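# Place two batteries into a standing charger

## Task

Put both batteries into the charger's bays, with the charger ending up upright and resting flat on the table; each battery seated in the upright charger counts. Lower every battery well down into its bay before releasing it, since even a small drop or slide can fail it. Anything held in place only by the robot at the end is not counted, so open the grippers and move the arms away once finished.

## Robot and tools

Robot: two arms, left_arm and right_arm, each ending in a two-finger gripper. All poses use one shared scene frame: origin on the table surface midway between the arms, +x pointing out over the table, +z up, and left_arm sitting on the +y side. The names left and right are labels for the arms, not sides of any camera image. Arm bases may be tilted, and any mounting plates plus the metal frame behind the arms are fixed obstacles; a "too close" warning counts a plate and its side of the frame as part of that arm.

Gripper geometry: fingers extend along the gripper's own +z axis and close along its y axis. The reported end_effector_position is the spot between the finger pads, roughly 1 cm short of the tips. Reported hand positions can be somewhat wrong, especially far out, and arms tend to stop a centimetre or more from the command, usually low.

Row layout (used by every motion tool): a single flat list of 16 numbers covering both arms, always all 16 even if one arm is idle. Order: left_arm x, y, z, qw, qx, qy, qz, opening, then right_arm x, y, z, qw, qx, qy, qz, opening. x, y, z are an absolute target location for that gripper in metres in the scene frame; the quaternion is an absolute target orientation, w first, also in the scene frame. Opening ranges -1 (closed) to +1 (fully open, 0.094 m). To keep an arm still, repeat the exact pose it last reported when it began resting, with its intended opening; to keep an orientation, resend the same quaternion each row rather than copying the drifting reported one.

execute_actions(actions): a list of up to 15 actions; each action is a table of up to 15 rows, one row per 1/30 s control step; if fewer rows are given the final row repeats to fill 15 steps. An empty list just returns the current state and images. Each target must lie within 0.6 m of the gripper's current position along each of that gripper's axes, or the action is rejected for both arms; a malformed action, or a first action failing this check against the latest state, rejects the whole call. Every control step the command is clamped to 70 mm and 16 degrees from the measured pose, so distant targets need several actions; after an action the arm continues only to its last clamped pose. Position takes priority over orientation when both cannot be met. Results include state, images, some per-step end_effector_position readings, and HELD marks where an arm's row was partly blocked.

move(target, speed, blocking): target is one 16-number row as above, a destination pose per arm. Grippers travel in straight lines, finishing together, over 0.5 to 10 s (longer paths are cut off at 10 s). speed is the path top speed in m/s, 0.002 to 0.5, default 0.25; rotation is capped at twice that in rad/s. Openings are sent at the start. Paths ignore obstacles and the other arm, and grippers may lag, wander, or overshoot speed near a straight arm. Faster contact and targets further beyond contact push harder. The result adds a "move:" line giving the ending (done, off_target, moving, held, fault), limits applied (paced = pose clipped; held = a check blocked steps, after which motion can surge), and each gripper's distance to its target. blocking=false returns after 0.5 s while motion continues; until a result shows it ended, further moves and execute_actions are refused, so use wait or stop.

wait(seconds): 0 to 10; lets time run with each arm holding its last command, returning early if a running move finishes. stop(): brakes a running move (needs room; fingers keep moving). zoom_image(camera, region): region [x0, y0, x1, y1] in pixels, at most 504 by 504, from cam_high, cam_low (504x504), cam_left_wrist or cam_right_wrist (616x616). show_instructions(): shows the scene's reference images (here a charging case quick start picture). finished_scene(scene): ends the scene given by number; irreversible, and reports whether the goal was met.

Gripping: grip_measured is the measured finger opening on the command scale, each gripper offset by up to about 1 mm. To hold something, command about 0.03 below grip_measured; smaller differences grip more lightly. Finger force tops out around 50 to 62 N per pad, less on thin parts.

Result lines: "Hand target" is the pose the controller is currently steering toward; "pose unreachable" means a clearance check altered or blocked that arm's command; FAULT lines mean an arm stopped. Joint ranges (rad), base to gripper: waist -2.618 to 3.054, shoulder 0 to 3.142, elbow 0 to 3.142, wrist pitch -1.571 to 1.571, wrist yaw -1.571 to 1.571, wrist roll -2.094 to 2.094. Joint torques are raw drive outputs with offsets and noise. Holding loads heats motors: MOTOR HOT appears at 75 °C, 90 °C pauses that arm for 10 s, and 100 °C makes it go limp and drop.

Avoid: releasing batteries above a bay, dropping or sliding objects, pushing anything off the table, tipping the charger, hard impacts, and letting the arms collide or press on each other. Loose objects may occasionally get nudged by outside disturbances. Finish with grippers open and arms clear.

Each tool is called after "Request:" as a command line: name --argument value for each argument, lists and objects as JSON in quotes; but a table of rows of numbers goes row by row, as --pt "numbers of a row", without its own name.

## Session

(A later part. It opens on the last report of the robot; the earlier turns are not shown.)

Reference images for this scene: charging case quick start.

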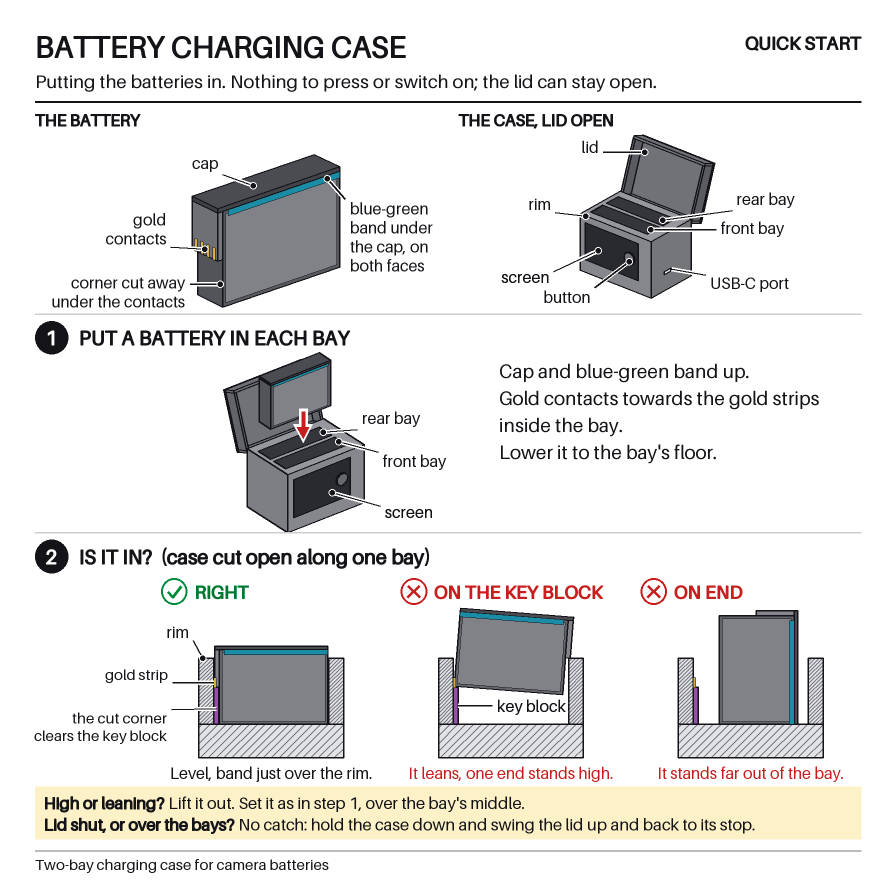

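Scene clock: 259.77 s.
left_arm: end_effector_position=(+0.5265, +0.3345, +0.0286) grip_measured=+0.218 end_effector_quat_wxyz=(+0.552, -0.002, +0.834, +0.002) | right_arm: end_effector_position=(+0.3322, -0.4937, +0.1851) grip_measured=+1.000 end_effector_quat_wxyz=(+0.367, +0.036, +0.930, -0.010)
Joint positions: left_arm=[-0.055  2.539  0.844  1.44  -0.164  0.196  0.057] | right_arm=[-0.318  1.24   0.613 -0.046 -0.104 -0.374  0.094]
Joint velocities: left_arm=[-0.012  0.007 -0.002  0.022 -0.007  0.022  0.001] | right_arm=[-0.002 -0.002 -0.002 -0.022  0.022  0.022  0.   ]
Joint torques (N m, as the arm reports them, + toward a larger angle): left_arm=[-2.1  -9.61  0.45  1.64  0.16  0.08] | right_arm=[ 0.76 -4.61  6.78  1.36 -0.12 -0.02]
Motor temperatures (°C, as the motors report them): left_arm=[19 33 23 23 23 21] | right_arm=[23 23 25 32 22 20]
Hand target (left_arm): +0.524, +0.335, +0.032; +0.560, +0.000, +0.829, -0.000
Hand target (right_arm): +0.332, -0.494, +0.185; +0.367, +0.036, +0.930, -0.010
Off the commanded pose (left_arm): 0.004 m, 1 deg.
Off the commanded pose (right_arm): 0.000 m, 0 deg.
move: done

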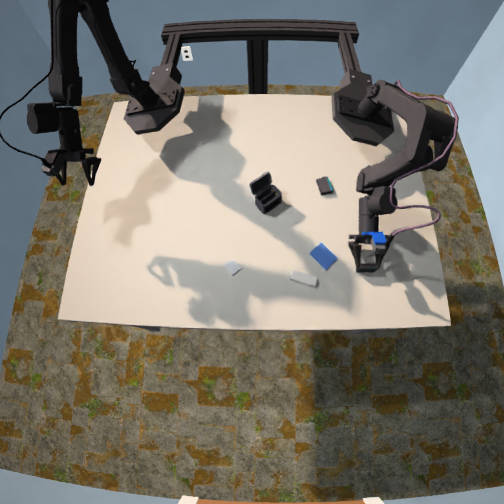

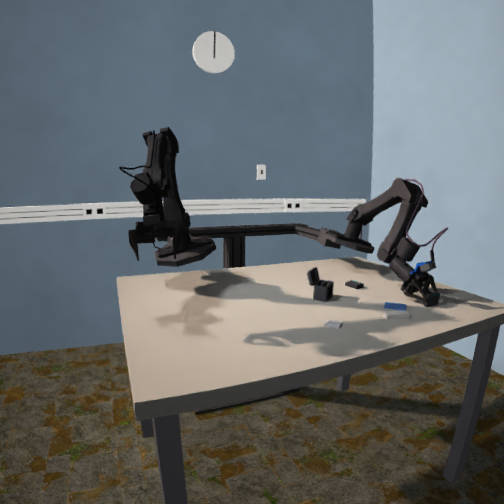

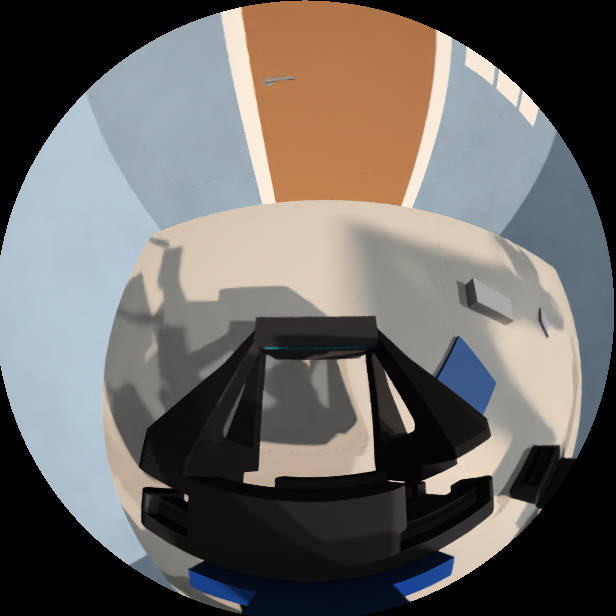

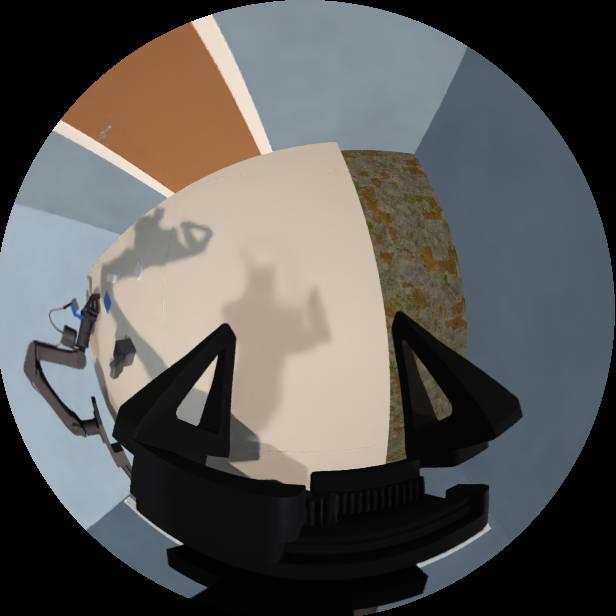

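Request:
move --target '[0.529,0.335,0.024,0.56,0,0.8285,0,0.14,0.3322,-0.4937,0.1851,0.367,0.036,0.930,-0.010,1]' --speed 0.015

Request:
zoom_image --camera "cam_low" --region '[400,260,460,320]'

Scene clock: 263.43 s.
left_arm: end_effector_position=(+0.5254, +0.3344, +0.0280) grip_measured=+0.218 end_effector_quat_wxyz=(+0.561, -0.003, +0.828, -0.000) | right_arm: end_effector_position=(+0.3322, -0.4937, +0.1851) grip_measured=+1.000 end_effector_quat_wxyz=(+0.367, +0.036, +0.930, -0.010)
Joint positions: left_arm=[-0.051  2.562  0.844  1.483 -0.152  0.196  0.057] | right_arm=[-0.318  1.24   0.613 -0.046 -0.104 -0.374  0.094]
Joint velocities: left_arm=[-0.002  0.022  0.002  0.007 -0.007 -0.007 -0.001] | right_arm=[ 0.022  0.002  0.002 -0.007 -0.037  0.051  0.   ]
Joint torques (N m, as the arm reports them, + toward a larger angle): left_arm=[-1.94 -8.77  2.33  1.34  0.15  0.06] | right_arm=[ 0.82 -4.69  6.93  1.33 -0.13 -0.02]
Motor temperatures (°C, as the motors report them): left_arm=[19 33 23 24 23 21] | right_arm=[23 23 25 32 22 20]
Hand target (left_arm): +0.529, +0.335, +0.024; +0.560, +0.000, +0.828, -0.000
Hand target (right_arm): +0.332, -0.494, +0.185; +0.367, +0.036, +0.930, -0.010
Off the commanded pose (left_arm): 0.005 m, 0 deg.
Off the commanded pose (right_arm): 0.000 m, 0 deg.
move: done

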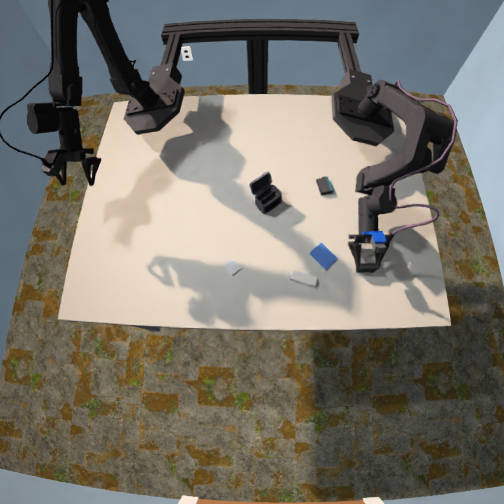

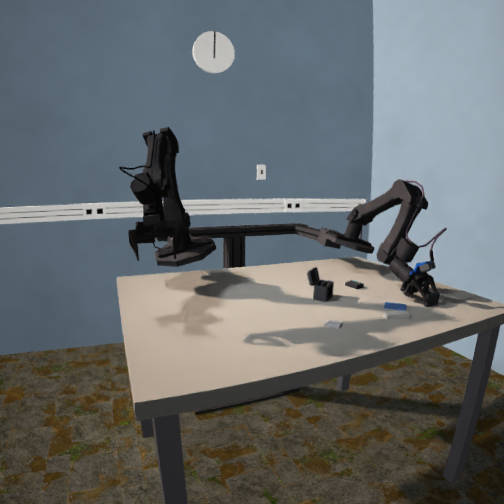

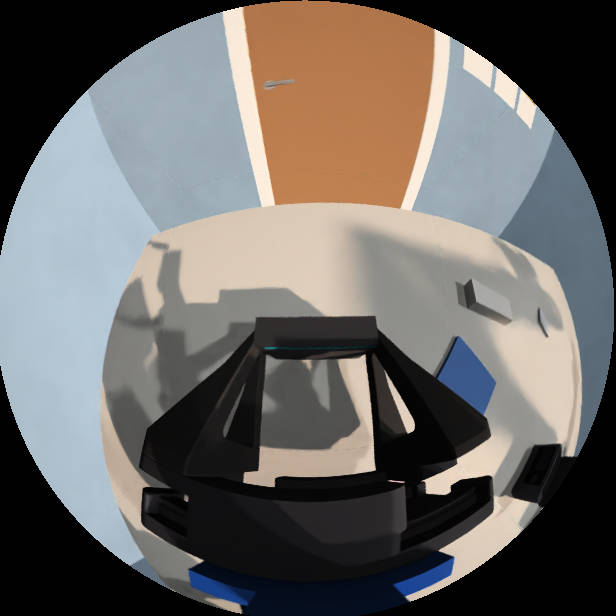

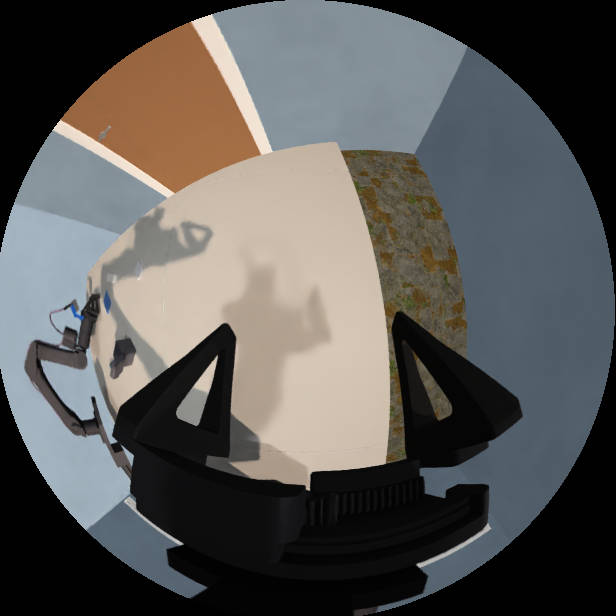

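Region (400, 260, 460, 320) of cam_low's 504x504 image, scaled by 8.400, with more detail than that image has.

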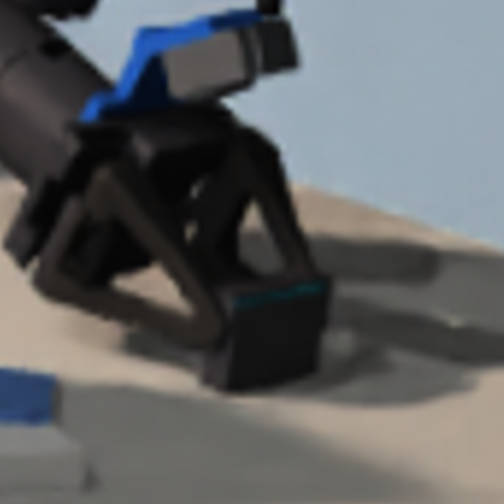

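Request:
execute_actions --actions '[[[0.529,0.335,0.018,0.56,0,0.8285,0,0.14,0.3322,-0.4937,0.1851,0.367,0.036,0.930,-0.010,1]]]'

Request:
zoom_image --camera "cam_low" --region '[400,260,460,320]'

Scene clock: 268.40 s.
left_arm: end_effector_position=(+0.5278, +0.3338, +0.0277) grip_measured=+0.218 end_effector_quat_wxyz=(+0.569, -0.004, +0.822, -0.002) | right_arm: end_effector_position=(+0.3322, -0.4937, +0.1851) grip_measured=+1.000 end_effector_quat_wxyz=(+0.367, +0.036, +0.930, -0.010)
Joint positions: left_arm=[-0.049  2.583  0.858  1.511 -0.144  0.196  0.057] | right_arm=[-0.318  1.24   0.613 -0.046 -0.104 -0.374  0.094]
Joint velocities: left_arm=[-0.007 -0.002  0.002 -0.022  0.007 -0.081 -0.001] | right_arm=[-0.002 -0.002  0.007  0.051  0.037 -0.007  0.   ]
Joint torques (N m, as the arm reports them, + toward a larger angle): left_arm=[-1.77 -8.52  2.38  1.21  0.1   0.08] | right_arm=[ 0.77 -4.62  6.87  1.39 -0.14  0.  ]
Motor temperatures (°C, as the motors report them): left_arm=[19 33 23 24 23 21] | right_arm=[23 23 25 32 22 20]
Hand target (left_arm): +0.528, +0.335, +0.018; +0.560, -0.000, +0.829, +0.000
Hand target (right_arm): +0.332, -0.494, +0.185; +0.367, +0.036, +0.930, -0.010
Off the commanded pose (left_arm): 0.010 m, 1 deg.
Off the commanded pose (right_arm): 0.000 m, 0 deg.
Step readings (end_effector_position):
0: left_arm (+0.5255, +0.3344, +0.0280) | right_arm (+0.3322, -0.4937, +0.1851)
1: left_arm (+0.5257, +0.3343, +0.0276) | right_arm (+0.3322, -0.4937, +0.1851)
2: left_arm (+0.5265, +0.3340, +0.0276) | right_arm (+0.3322, -0.4937, +0.1851)
4: left_arm (+0.5277, +0.3339, +0.0277) | right_arm (+0.3322, -0.4937, +0.1851)
8: left_arm (+0.5278, +0.3339, +0.0277) | right_arm (+0.3322, -0.4937, +0.1851)
15: end_effector_position above

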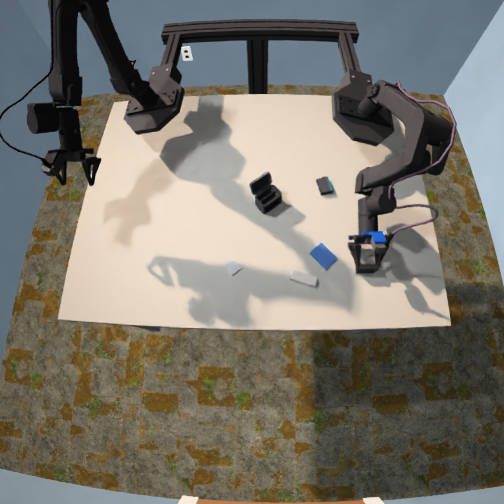

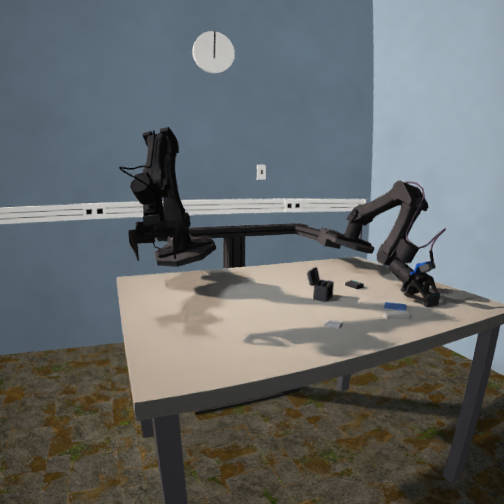

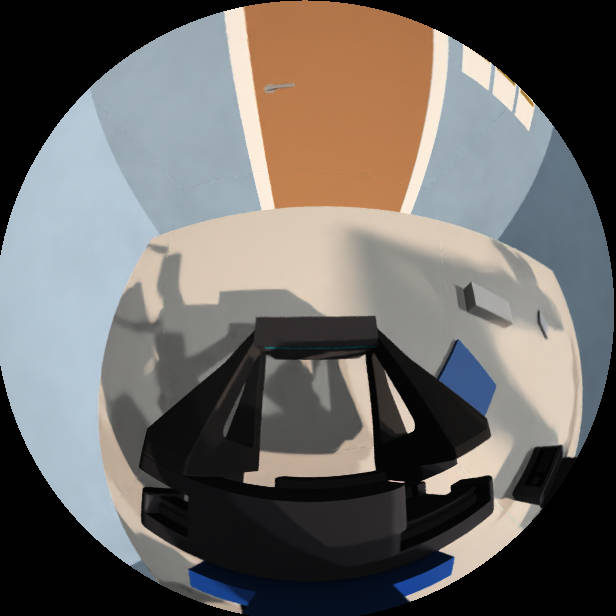

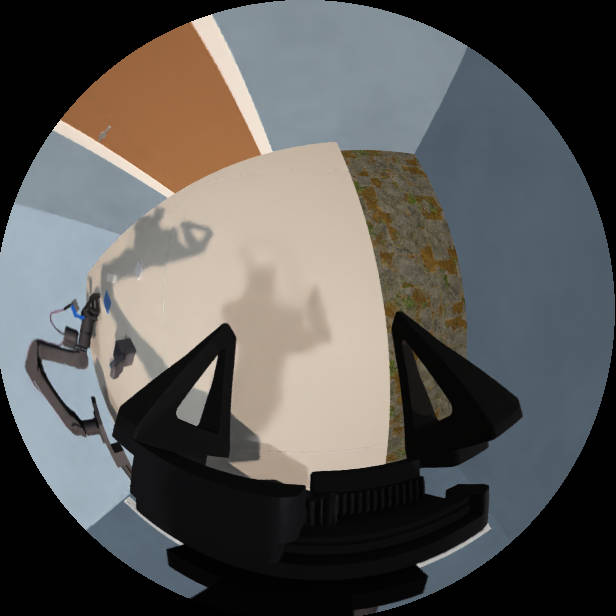

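Region (400, 260, 460, 320) of cam_low's 504x504 image, scaled by 8.400, with more detail than that image has.

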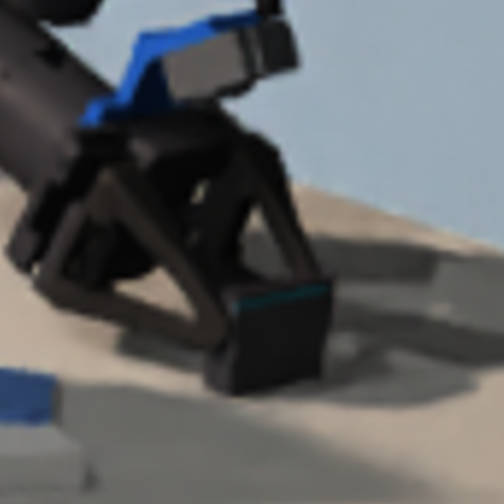

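Request:
execute_actions --actions '[[[0.528,0.334,0.029,0.556,0,0.831,0,0.14,0.3322,-0.4937,0.1851,0.367,0.036,0.930,-0.010,1]],[[0.528,0.334,0.029,0.556,0,0.831,0,0.19,0.3322,-0.4937,0.1851,0.367,0.036,0.930,-0.010,1],[0.528,0.334,0.029,0.556,0,0.831,0,0.2,0.3322,-0.4937,0.1851,0.367,0.036,0.930,-0.010,1],[0.528,0.334,0.029,0.556,0,0.831,0,0.21,0.3322,-0.4937,0.1851,0.367,0.036,0.930,-0.010,1],[0.528,0.334,0.029,0.556,0,0.831,0,0.22,0.3322,-0.4937,0.1851,0.367,0.036,0.930,-0.010,1],[0.528,0.334,0.029,0.556,0,0.831,0,0.23,0.3322,-0.4937,0.1851,0.367,0.036,0.930,-0.010,1],[0.528,0.334,0.029,0.556,0,0.831,0,0.24,0.3322,-0.4937,0.1851,0.367,0.036,0.930,-0.010,1],[0.528,0.334,0.029,0.556,0,0.831,0,0.26,0.3322,-0.4937,0.1851,0.367,0.036,0.930,-0.010,1],[0.528,0.334,0.029,0.556,0,0.831,0,0.3,0.3322,-0.4937,0.1851,0.367,0.036,0.930,-0.010,1],[0.528,0.334,0.029,0.556,0,0.831,0,0.4,0.3322,-0.4937,0.1851,0.367,0.036,0.930,-0.010,1],[0.528,0.334,0.029,0.556,0,0.831,0,0.5,0.3322,-0.4937,0.1851,0.367,0.036,0.930,-0.010,1],[0.528,0.334,0.029,0.556,0,0.831,0,0.7,0.3322,-0.4937,0.1851,0.367,0.036,0.930,-0.010,1]]]'

Request:
zoom_image --camera "cam_low" --region '[400,260,460,320]'

Scene clock: 285.07 s.
left_arm: end_effector_position=(+0.5268, +0.3337, +0.0230) grip_measured=+0.698 end_effector_quat_wxyz=(+0.554, -0.001, +0.832, -0.001) | right_arm: end_effector_position=(+0.3322, -0.4937, +0.1851) grip_measured=+1.000 end_effector_quat_wxyz=(+0.367, +0.036, +0.930, -0.010)
Joint positions: left_arm=[-0.049  2.566  0.858  1.457 -0.149  0.196  0.08 ] | right_arm=[-0.318  1.24   0.613 -0.046 -0.104 -0.374  0.094]
Joint velocities: left_arm=[-0.012  0.007 -0.007  0.037  0.051 -0.081 -0.   ] | right_arm=[-0.017 -0.002  0.012  0.007  0.022 -0.051  0.   ]
Joint torques (N m, as the arm reports them, + toward a larger angle): left_arm=[ -2.79 -11.62   0.71   1.39   0.03   0.06] | right_arm=[ 0.75 -4.62  6.88  1.36 -0.12 -0.03]
Motor temperatures (°C, as the motors report them): left_arm=[19 33 23 24 23 21] | right_arm=[23 23 25 32 22 20]
Hand target (left_arm): +0.528, +0.334, +0.029; +0.556, -0.000, +0.831, +0.000
Hand target (right_arm): +0.332, -0.494, +0.185; +0.367, +0.036, +0.930, -0.010
Off the commanded pose (left_arm): 0.006 m, 0 deg.
Off the commanded pose (right_arm): 0.000 m, 0 deg.
Step readings (end_effector_position; steps 1 to 15: 1st action; 16 to 30: 2nd action):
0: left_arm (+0.5278, +0.3337, +0.0277) | right_arm (+0.3322, -0.4937, +0.1851)
1: left_arm (+0.5281, +0.3339, +0.0283) | right_arm (+0.3322, -0.4937, +0.1851)
2: left_arm (+0.5283, +0.3339, +0.0282) | right_arm (+0.3322, -0.4937, +0.1851)
4: left_arm (+0.5286, +0.3339, +0.0281) | right_arm (+0.3322, -0.4937, +0.1851)
8: left_arm (+0.5288, +0.3339, +0.0280) | right_arm (+0.3322, -0.4937, +0.1851)
15: left_arm (+0.5288, +0.3339, +0.0281) | right_arm (+0.3322, -0.4937, +0.1851)
16: left_arm (+0.5288, +0.3339, +0.0281) | right_arm (+0.3322, -0.4937, +0.1851)
17: left_arm (+0.5288, +0.3339, +0.0281) | right_arm (+0.3322, -0.4937, +0.1851)
19: left_arm (+0.5288, +0.3339, +0.0281) | right_arm (+0.3322, -0.4937, +0.1851)
23: left_arm (+0.5285, +0.3340, +0.0273) | right_arm (+0.3322, -0.4937, +0.1851)
30: end_effector_position above

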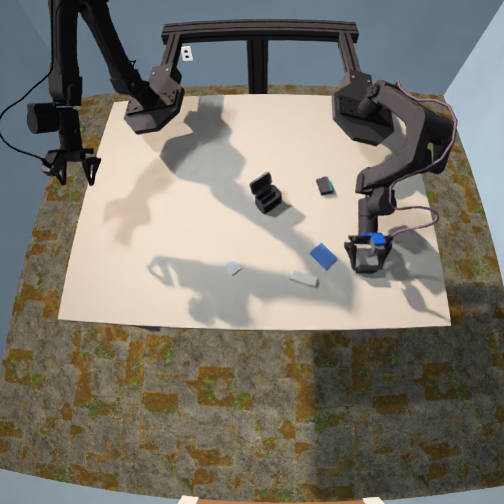

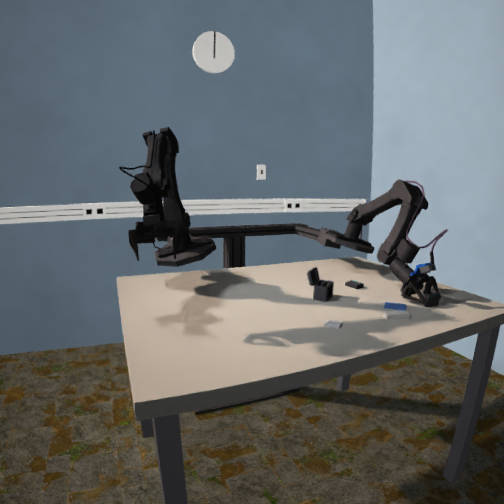

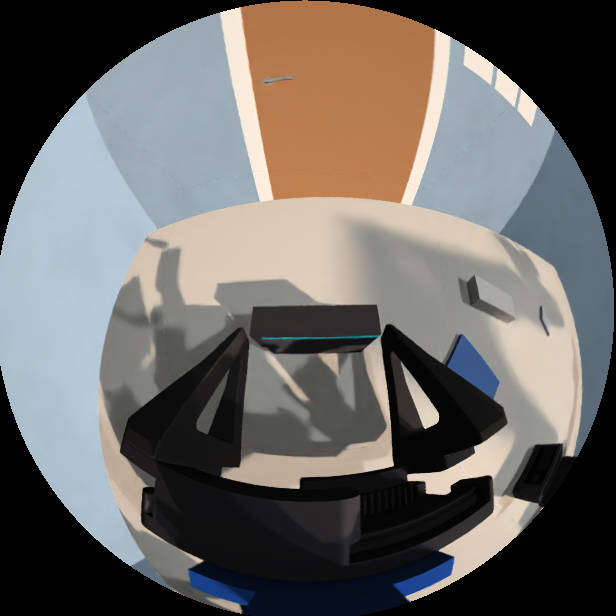

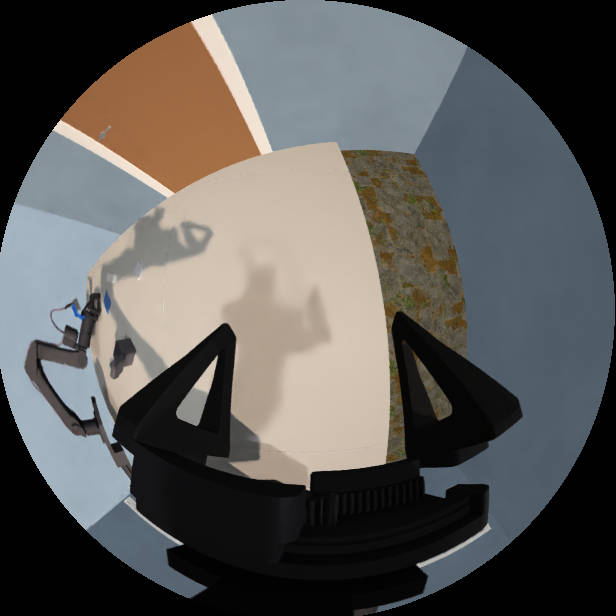

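Region (400, 260, 460, 320) of cam_low's 504x504 image, scaled by 8.400, with more detail than that image has.

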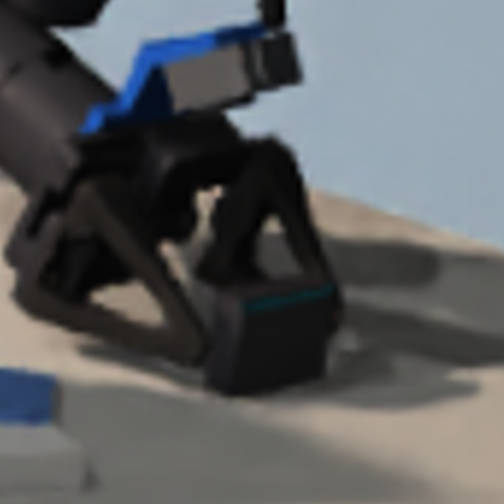

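Request:
move --target '[0.49,0.334,0.10,0.5,0,0.866,0,0.7,0.3322,-0.4937,0.1851,0.367,0.036,0.930,-0.010,1]' --speed 0.1

Request:
move --target '[0.531,0.334,0.12,0.023,0,1,0,0.7,0.3322,-0.4937,0.1851,0.367,0.036,0.930,-0.010,1]' --speed 0.12

Scene clock: 289.83 s.
left_arm: end_effector_position=(+0.4946, +0.3393, +0.0959) grip_measured=+0.698 end_effector_quat_wxyz=(+0.499, -0.003, +0.867, +0.005) | right_arm: end_effector_position=(+0.3322, -0.4937, +0.1851) grip_measured=+1.000 end_effector_quat_wxyz=(+0.367, +0.036, +0.930, -0.010)
Joint positions: left_arm=[-0.116  2.102  0.631  1.086 -0.249  0.152  0.08 ] | right_arm=[-0.318  1.24   0.613 -0.046 -0.104 -0.374  0.094]
Joint velocities: left_arm=[-0.007 -0.002 -0.007 -0.051 -0.007  0.037 -0.001] | right_arm=[-0.002 -0.002 -0.002 -0.037 -0.037 -0.022  0.   ]
Joint torques (N m, as the arm reports them, + toward a larger angle): left_arm=[ -3.27 -10.1    1.33   1.31   0.    -0.01] | right_arm=[ 0.81 -4.55  6.64  1.35 -0.14 -0.01]
Motor temperatures (°C, as the motors report them): left_arm=[19 34 23 24 23 21] | right_arm=[23 23 25 32 22 20]
Hand target (left_arm): +0.492, +0.334, +0.101; +0.500, -0.001, +0.866, +0.001
Hand target (right_arm): +0.332, -0.494, +0.185; +0.367, +0.036, +0.930, -0.010
Off the commanded pose (left_arm): 0.008 m, 1 deg.
Off the commanded pose (right_arm): 0.000 m, 0 deg.
move: done

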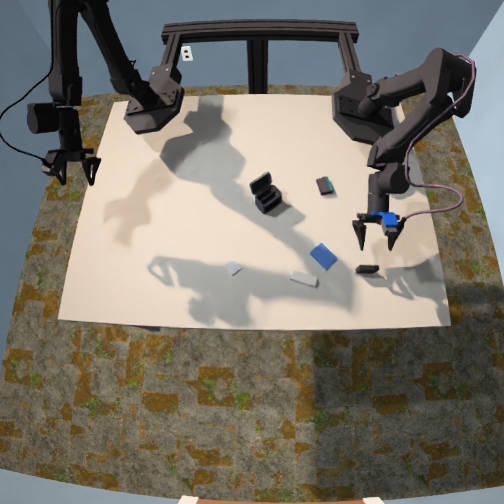

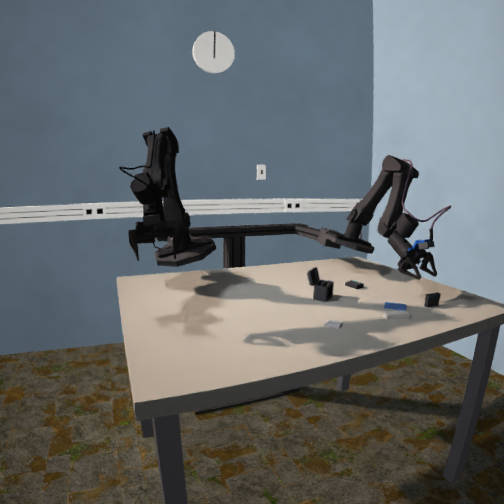

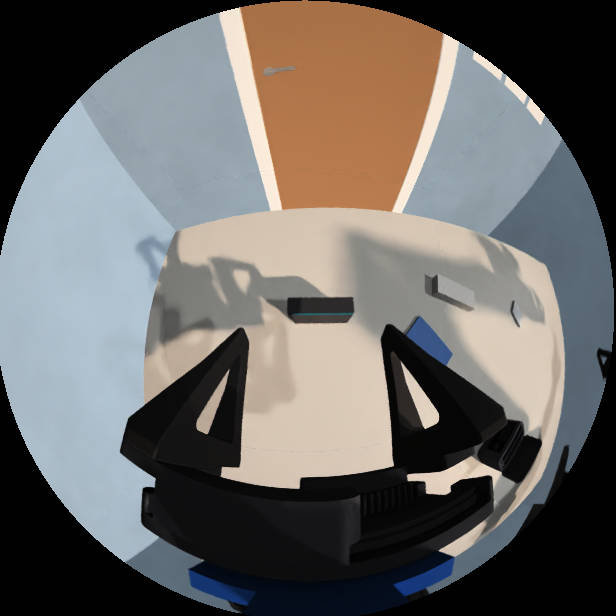

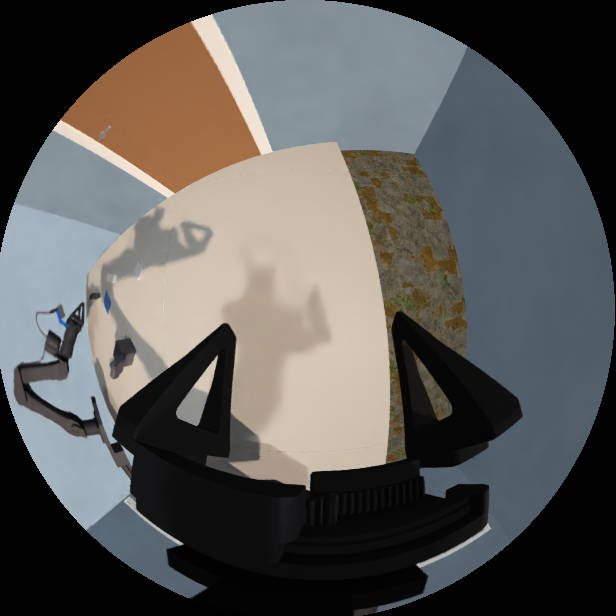

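Scene clock: 294.63 s.
left_arm: end_effector_position=(+0.5240, +0.3375, +0.1084) grip_measured=+0.698 end_effector_quat_wxyz=(+0.012, -0.002, +1.000, +0.012) | right_arm: end_effector_position=(+0.3322, -0.4937, +0.1851) grip_measured=+1.000 end_effector_quat_wxyz=(+0.367, +0.036, +0.930, -0.010)
Joint positions: left_arm=[-0.128  2.376  2.021 -1.092 -0.277 -0.145  0.08 ] | right_arm=[-0.318  1.24   0.613 -0.046 -0.104 -0.374  0.094]
Joint velocities: left_arm=[-0.012 -0.022  0.007 -0.095  0.007 -0.022 -0.   ] | right_arm=[ 0.002  0.017  0.002  0.022  0.022 -0.081  0.   ]
Joint torques (N m, as the arm reports them, + toward a larger angle): left_arm=[ -3.81 -13.17   6.2    0.1    0.02  -0.08] | right_arm=[ 0.92 -4.64  6.78  1.36 -0.14 -0.03]
Motor temperatures (°C, as the motors report them): left_arm=[19 34 23 24 23 21] | right_arm=[23 23 25 32 22 20]
Hand target (left_arm): +0.531, +0.333, +0.118; +0.023, -0.004, +1.000, +0.007
Hand target (right_arm): +0.332, -0.494, +0.185; +0.367, +0.036, +0.930, -0.010
Off the commanded pose (left_arm): 0.014 m, 2 deg.
Off the commanded pose (right_arm): 0.000 m, 0 deg.
move: off_target (left_arm)

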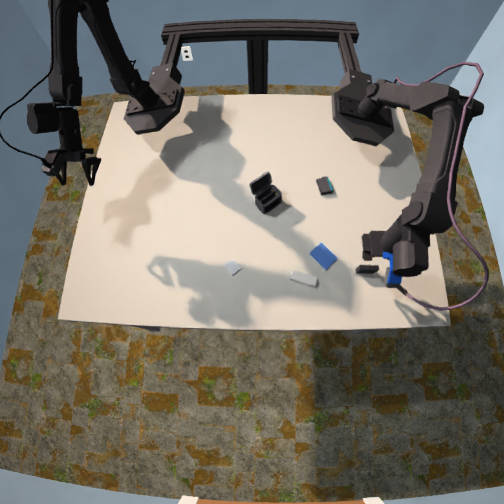

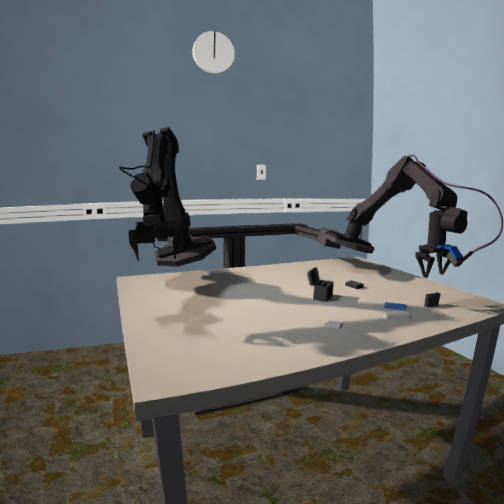

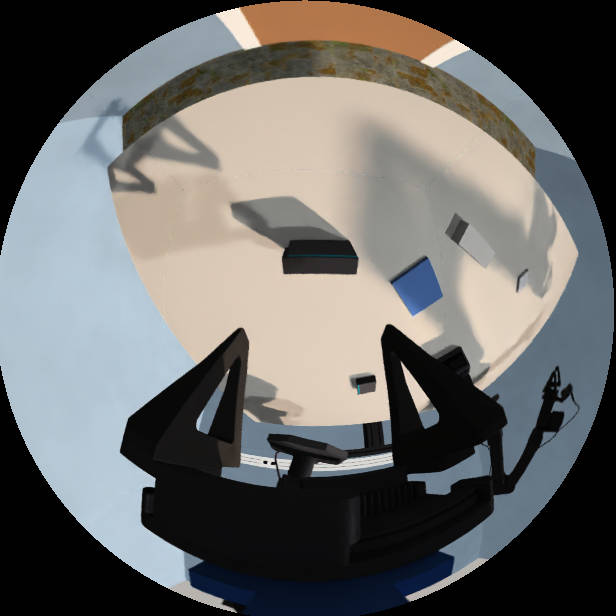

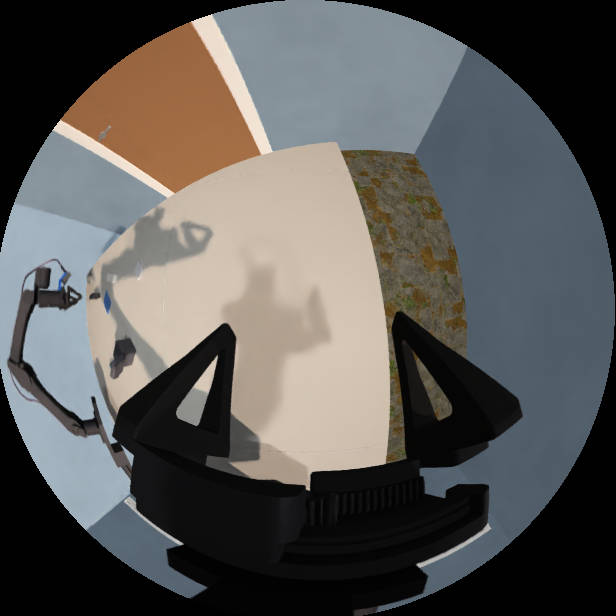

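Request:
zoom_image --camera "cam_left_wrist" --region '[270,220,370,290]'

Region (270, 220, 370, 290) of cam_left_wrist's 616x616 image, scaled by 5.040, with more detail than that image has; it fills the top 353 rows of this view, and the rest is white.

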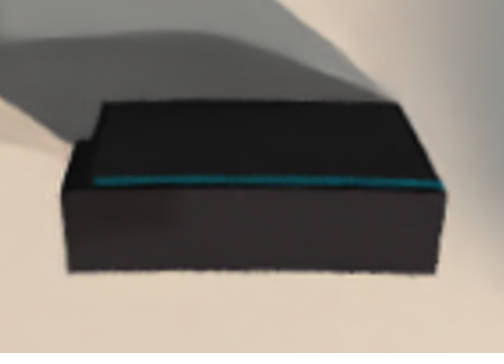

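Request:
move --target '[0.532,0.332,0.047,0.023,0,1,0,0.6,0.3322,-0.4937,0.1851,0.367,0.036,0.930,-0.010,1]' --speed 0.04

Scene clock: 306.23 s.
left_arm: end_effector_position=(+0.5293, +0.3325, +0.0464) grip_measured=+0.602 end_effector_quat_wxyz=(+0.016, -0.000, +1.000, +0.004) | right_arm: end_effector_position=(+0.3322, -0.4937, +0.1851) grip_measured=+1.000 end_effector_quat_wxyz=(+0.367, +0.036, +0.930, -0.010)
Joint positions: left_arm=[-0.099  2.475  1.957 -0.91  -0.257 -0.109  0.075] | right_arm=[-0.318  1.24   0.613 -0.046 -0.104 -0.374  0.094]
Joint velocities: left_arm=[-0.017  0.012  0.012 -0.037  0.022  0.037 -0.001] | right_arm=[-0.012  0.007  0.007 -0.007 -0.051 -0.037  0.   ]
Joint torques (N m, as the arm reports them, + toward a larger angle): left_arm=[ -2.97 -13.73   3.86   0.31   0.03   0.09] | right_arm=[ 0.94 -4.63  6.69  1.37 -0.14 -0.02]
Motor temperatures (°C, as the motors report them): left_arm=[19 35 24 22 23 21] | right_arm=[23 23 25 32 22 20]
Hand target (left_arm): +0.532, +0.332, +0.047; +0.023, +0.000, +1.000, -0.000
Hand target (right_arm): +0.332, -0.494, +0.185; +0.367, +0.036, +0.930, -0.010
Off the commanded pose (left_arm): 0.003 m, 1 deg.
Off the commanded pose (right_arm): 0.000 m, 0 deg.
move: done

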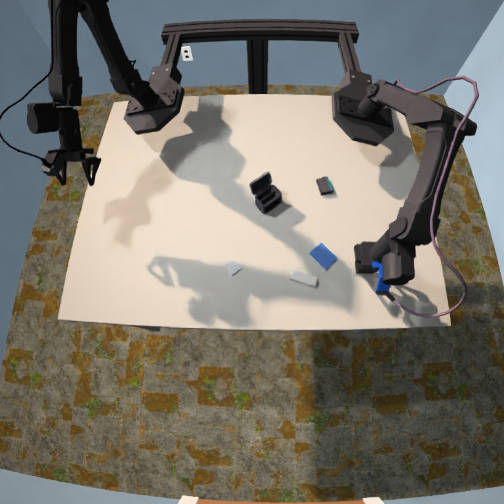

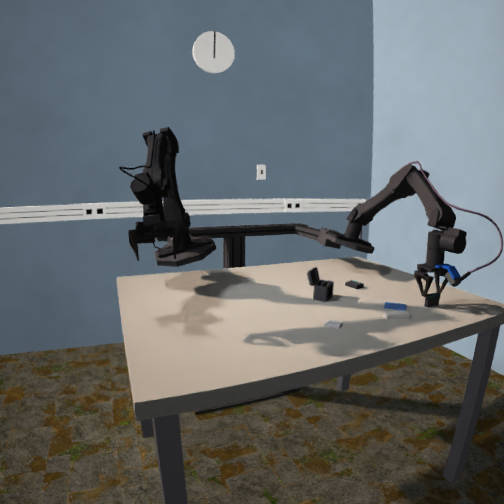

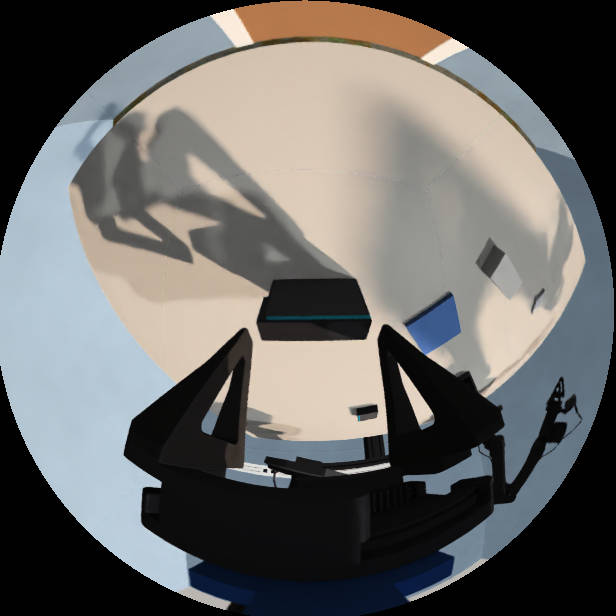

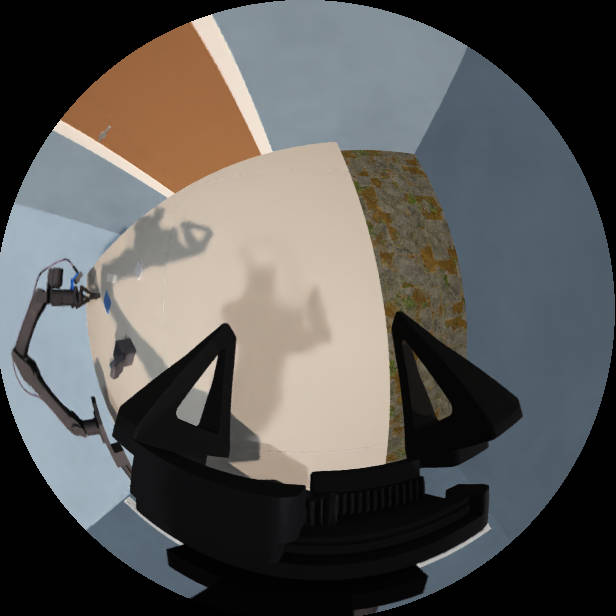

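Request:
zoom_image --camera "cam_left_wrist" --region '[220,260,410,370]'

Request:
zoom_image --camera "cam_low" --region '[400,260,470,320]'

Region (220, 260, 410, 370) of cam_left_wrist's 616x616 image, scaled by 2.653, with more detail than that image has; it fills the top 292 rows of this view, and the rest is white.

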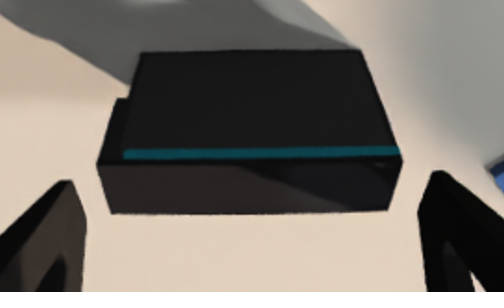

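Region (400, 260, 470, 320) of cam_low's 504x504 image, scaled by 7.200, with more detail than that image has; it fills the top 432 rows of this view, and the rest is white.

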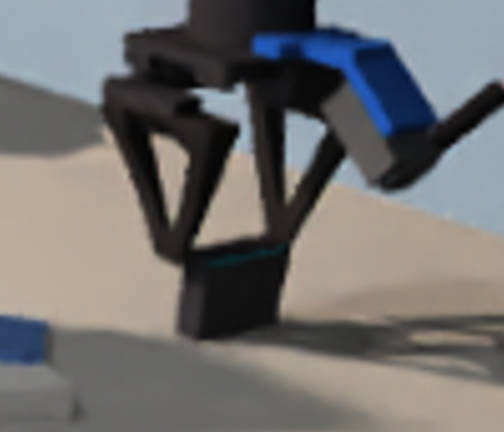

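Request:
move --target '[0.532,0.332,0.040,0.023,0,1,0,0.6,0.3322,-0.4937,0.1851,0.367,0.036,0.930,-0.010,1]' --speed 0.015

Request:
zoom_image --camera "cam_left_wrist" --region '[220,260,410,370]'

Request:
zoom_image --camera "cam_low" --region '[400,260,470,320]'

Scene clock: 318.97 s.
left_arm: end_effector_position=(+0.5311, +0.3309, +0.0412) grip_measured=+0.602 end_effector_quat_wxyz=(+0.019, +0.001, +1.000, +0.003) | right_arm: end_effector_position=(+0.3322, -0.4937, +0.1851) grip_measured=+1.000 end_effector_quat_wxyz=(+0.367, +0.036, +0.930, -0.010)
Joint positions: left_arm=[-0.099  2.486  1.957 -0.893 -0.257 -0.106  0.075] | right_arm=[-0.318  1.24   0.613 -0.046 -0.104 -0.374  0.094]
Joint velocities: left_arm=[ 0.002  0.007  0.007 -0.051  0.081 -0.051 -0.001] | right_arm=[ 0.022  0.002 -0.012 -0.022  0.051  0.037  0.   ]
Joint torques (N m, as the arm reports them, + toward a larger angle): left_arm=[ -2.71 -13.78   3.52   0.3    0.05   0.08] | right_arm=[ 0.9  -4.56  6.77  1.37 -0.12 -0.02]
Motor temperatures (°C, as the motors report them): left_arm=[19 36 24 22 23 21] | right_arm=[23 23 25 32 22 20]
Hand target (left_arm): +0.532, +0.332, +0.040; +0.023, -0.000, +1.000, +0.000
Hand target (right_arm): +0.332, -0.494, +0.185; +0.367, +0.036, +0.930, -0.010
Off the commanded pose (left_arm): 0.002 m, 1 deg.
Off the commanded pose (right_arm): 0.000 m, 0 deg.
move: done

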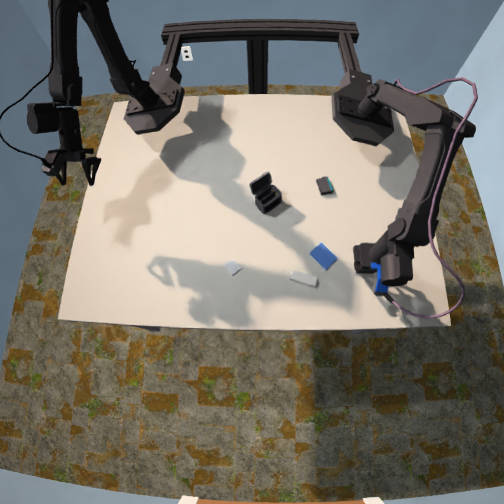

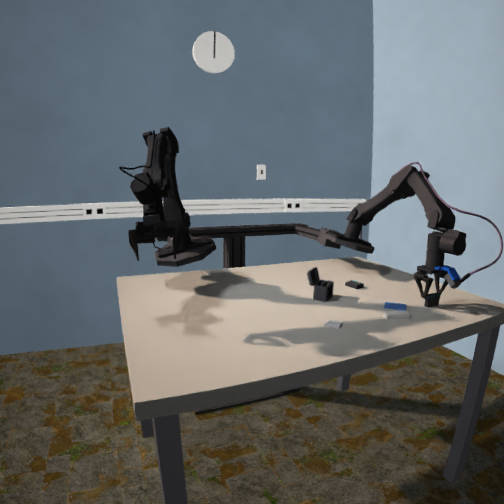

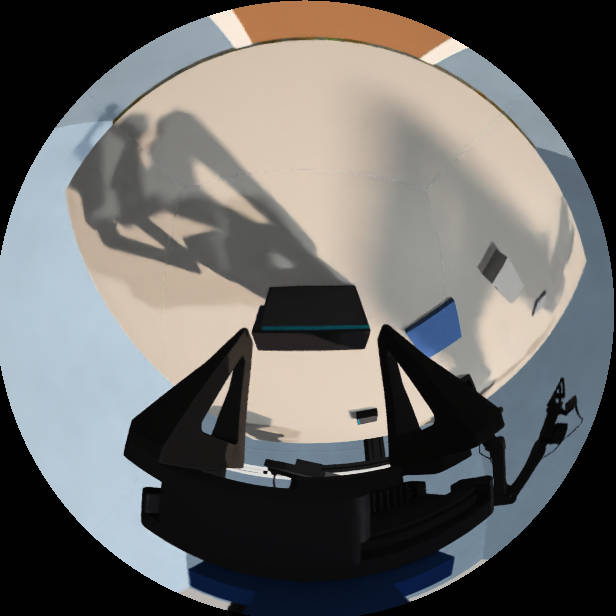

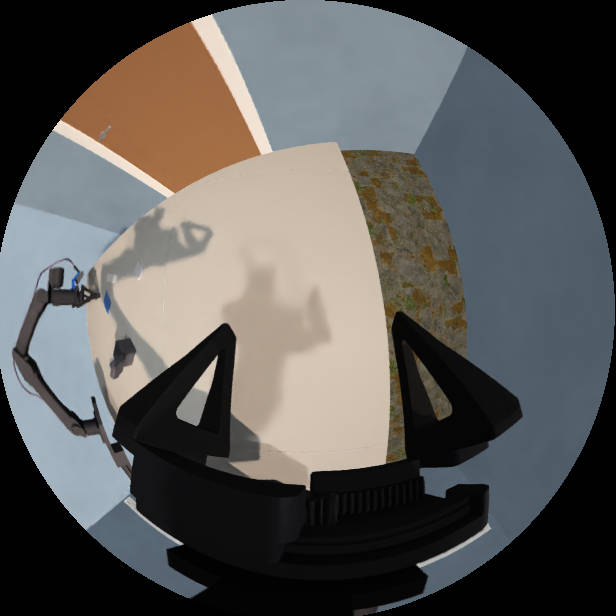

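Region (220, 260, 410, 370) of cam_left_wrist's 616x616 image, scaled by 2.653, with more detail than that image has; it fills the top 292 rows of this view, and the rest is white.

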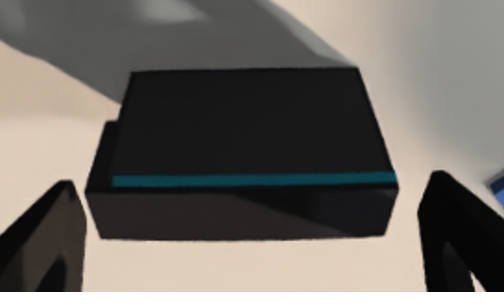

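Region (400, 260, 470, 320) of cam_low's 504x504 image, scaled by 7.200, with more detail than that image has; it fills the top 432 rows of this view, and the rest is white.

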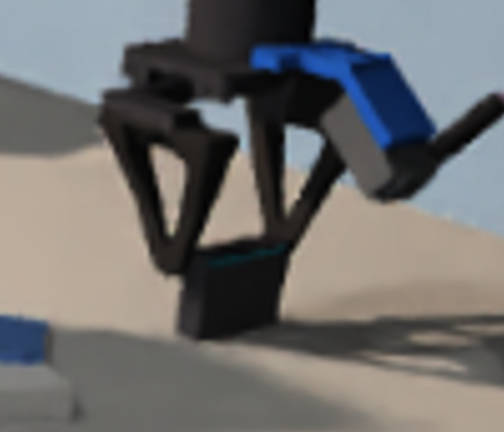

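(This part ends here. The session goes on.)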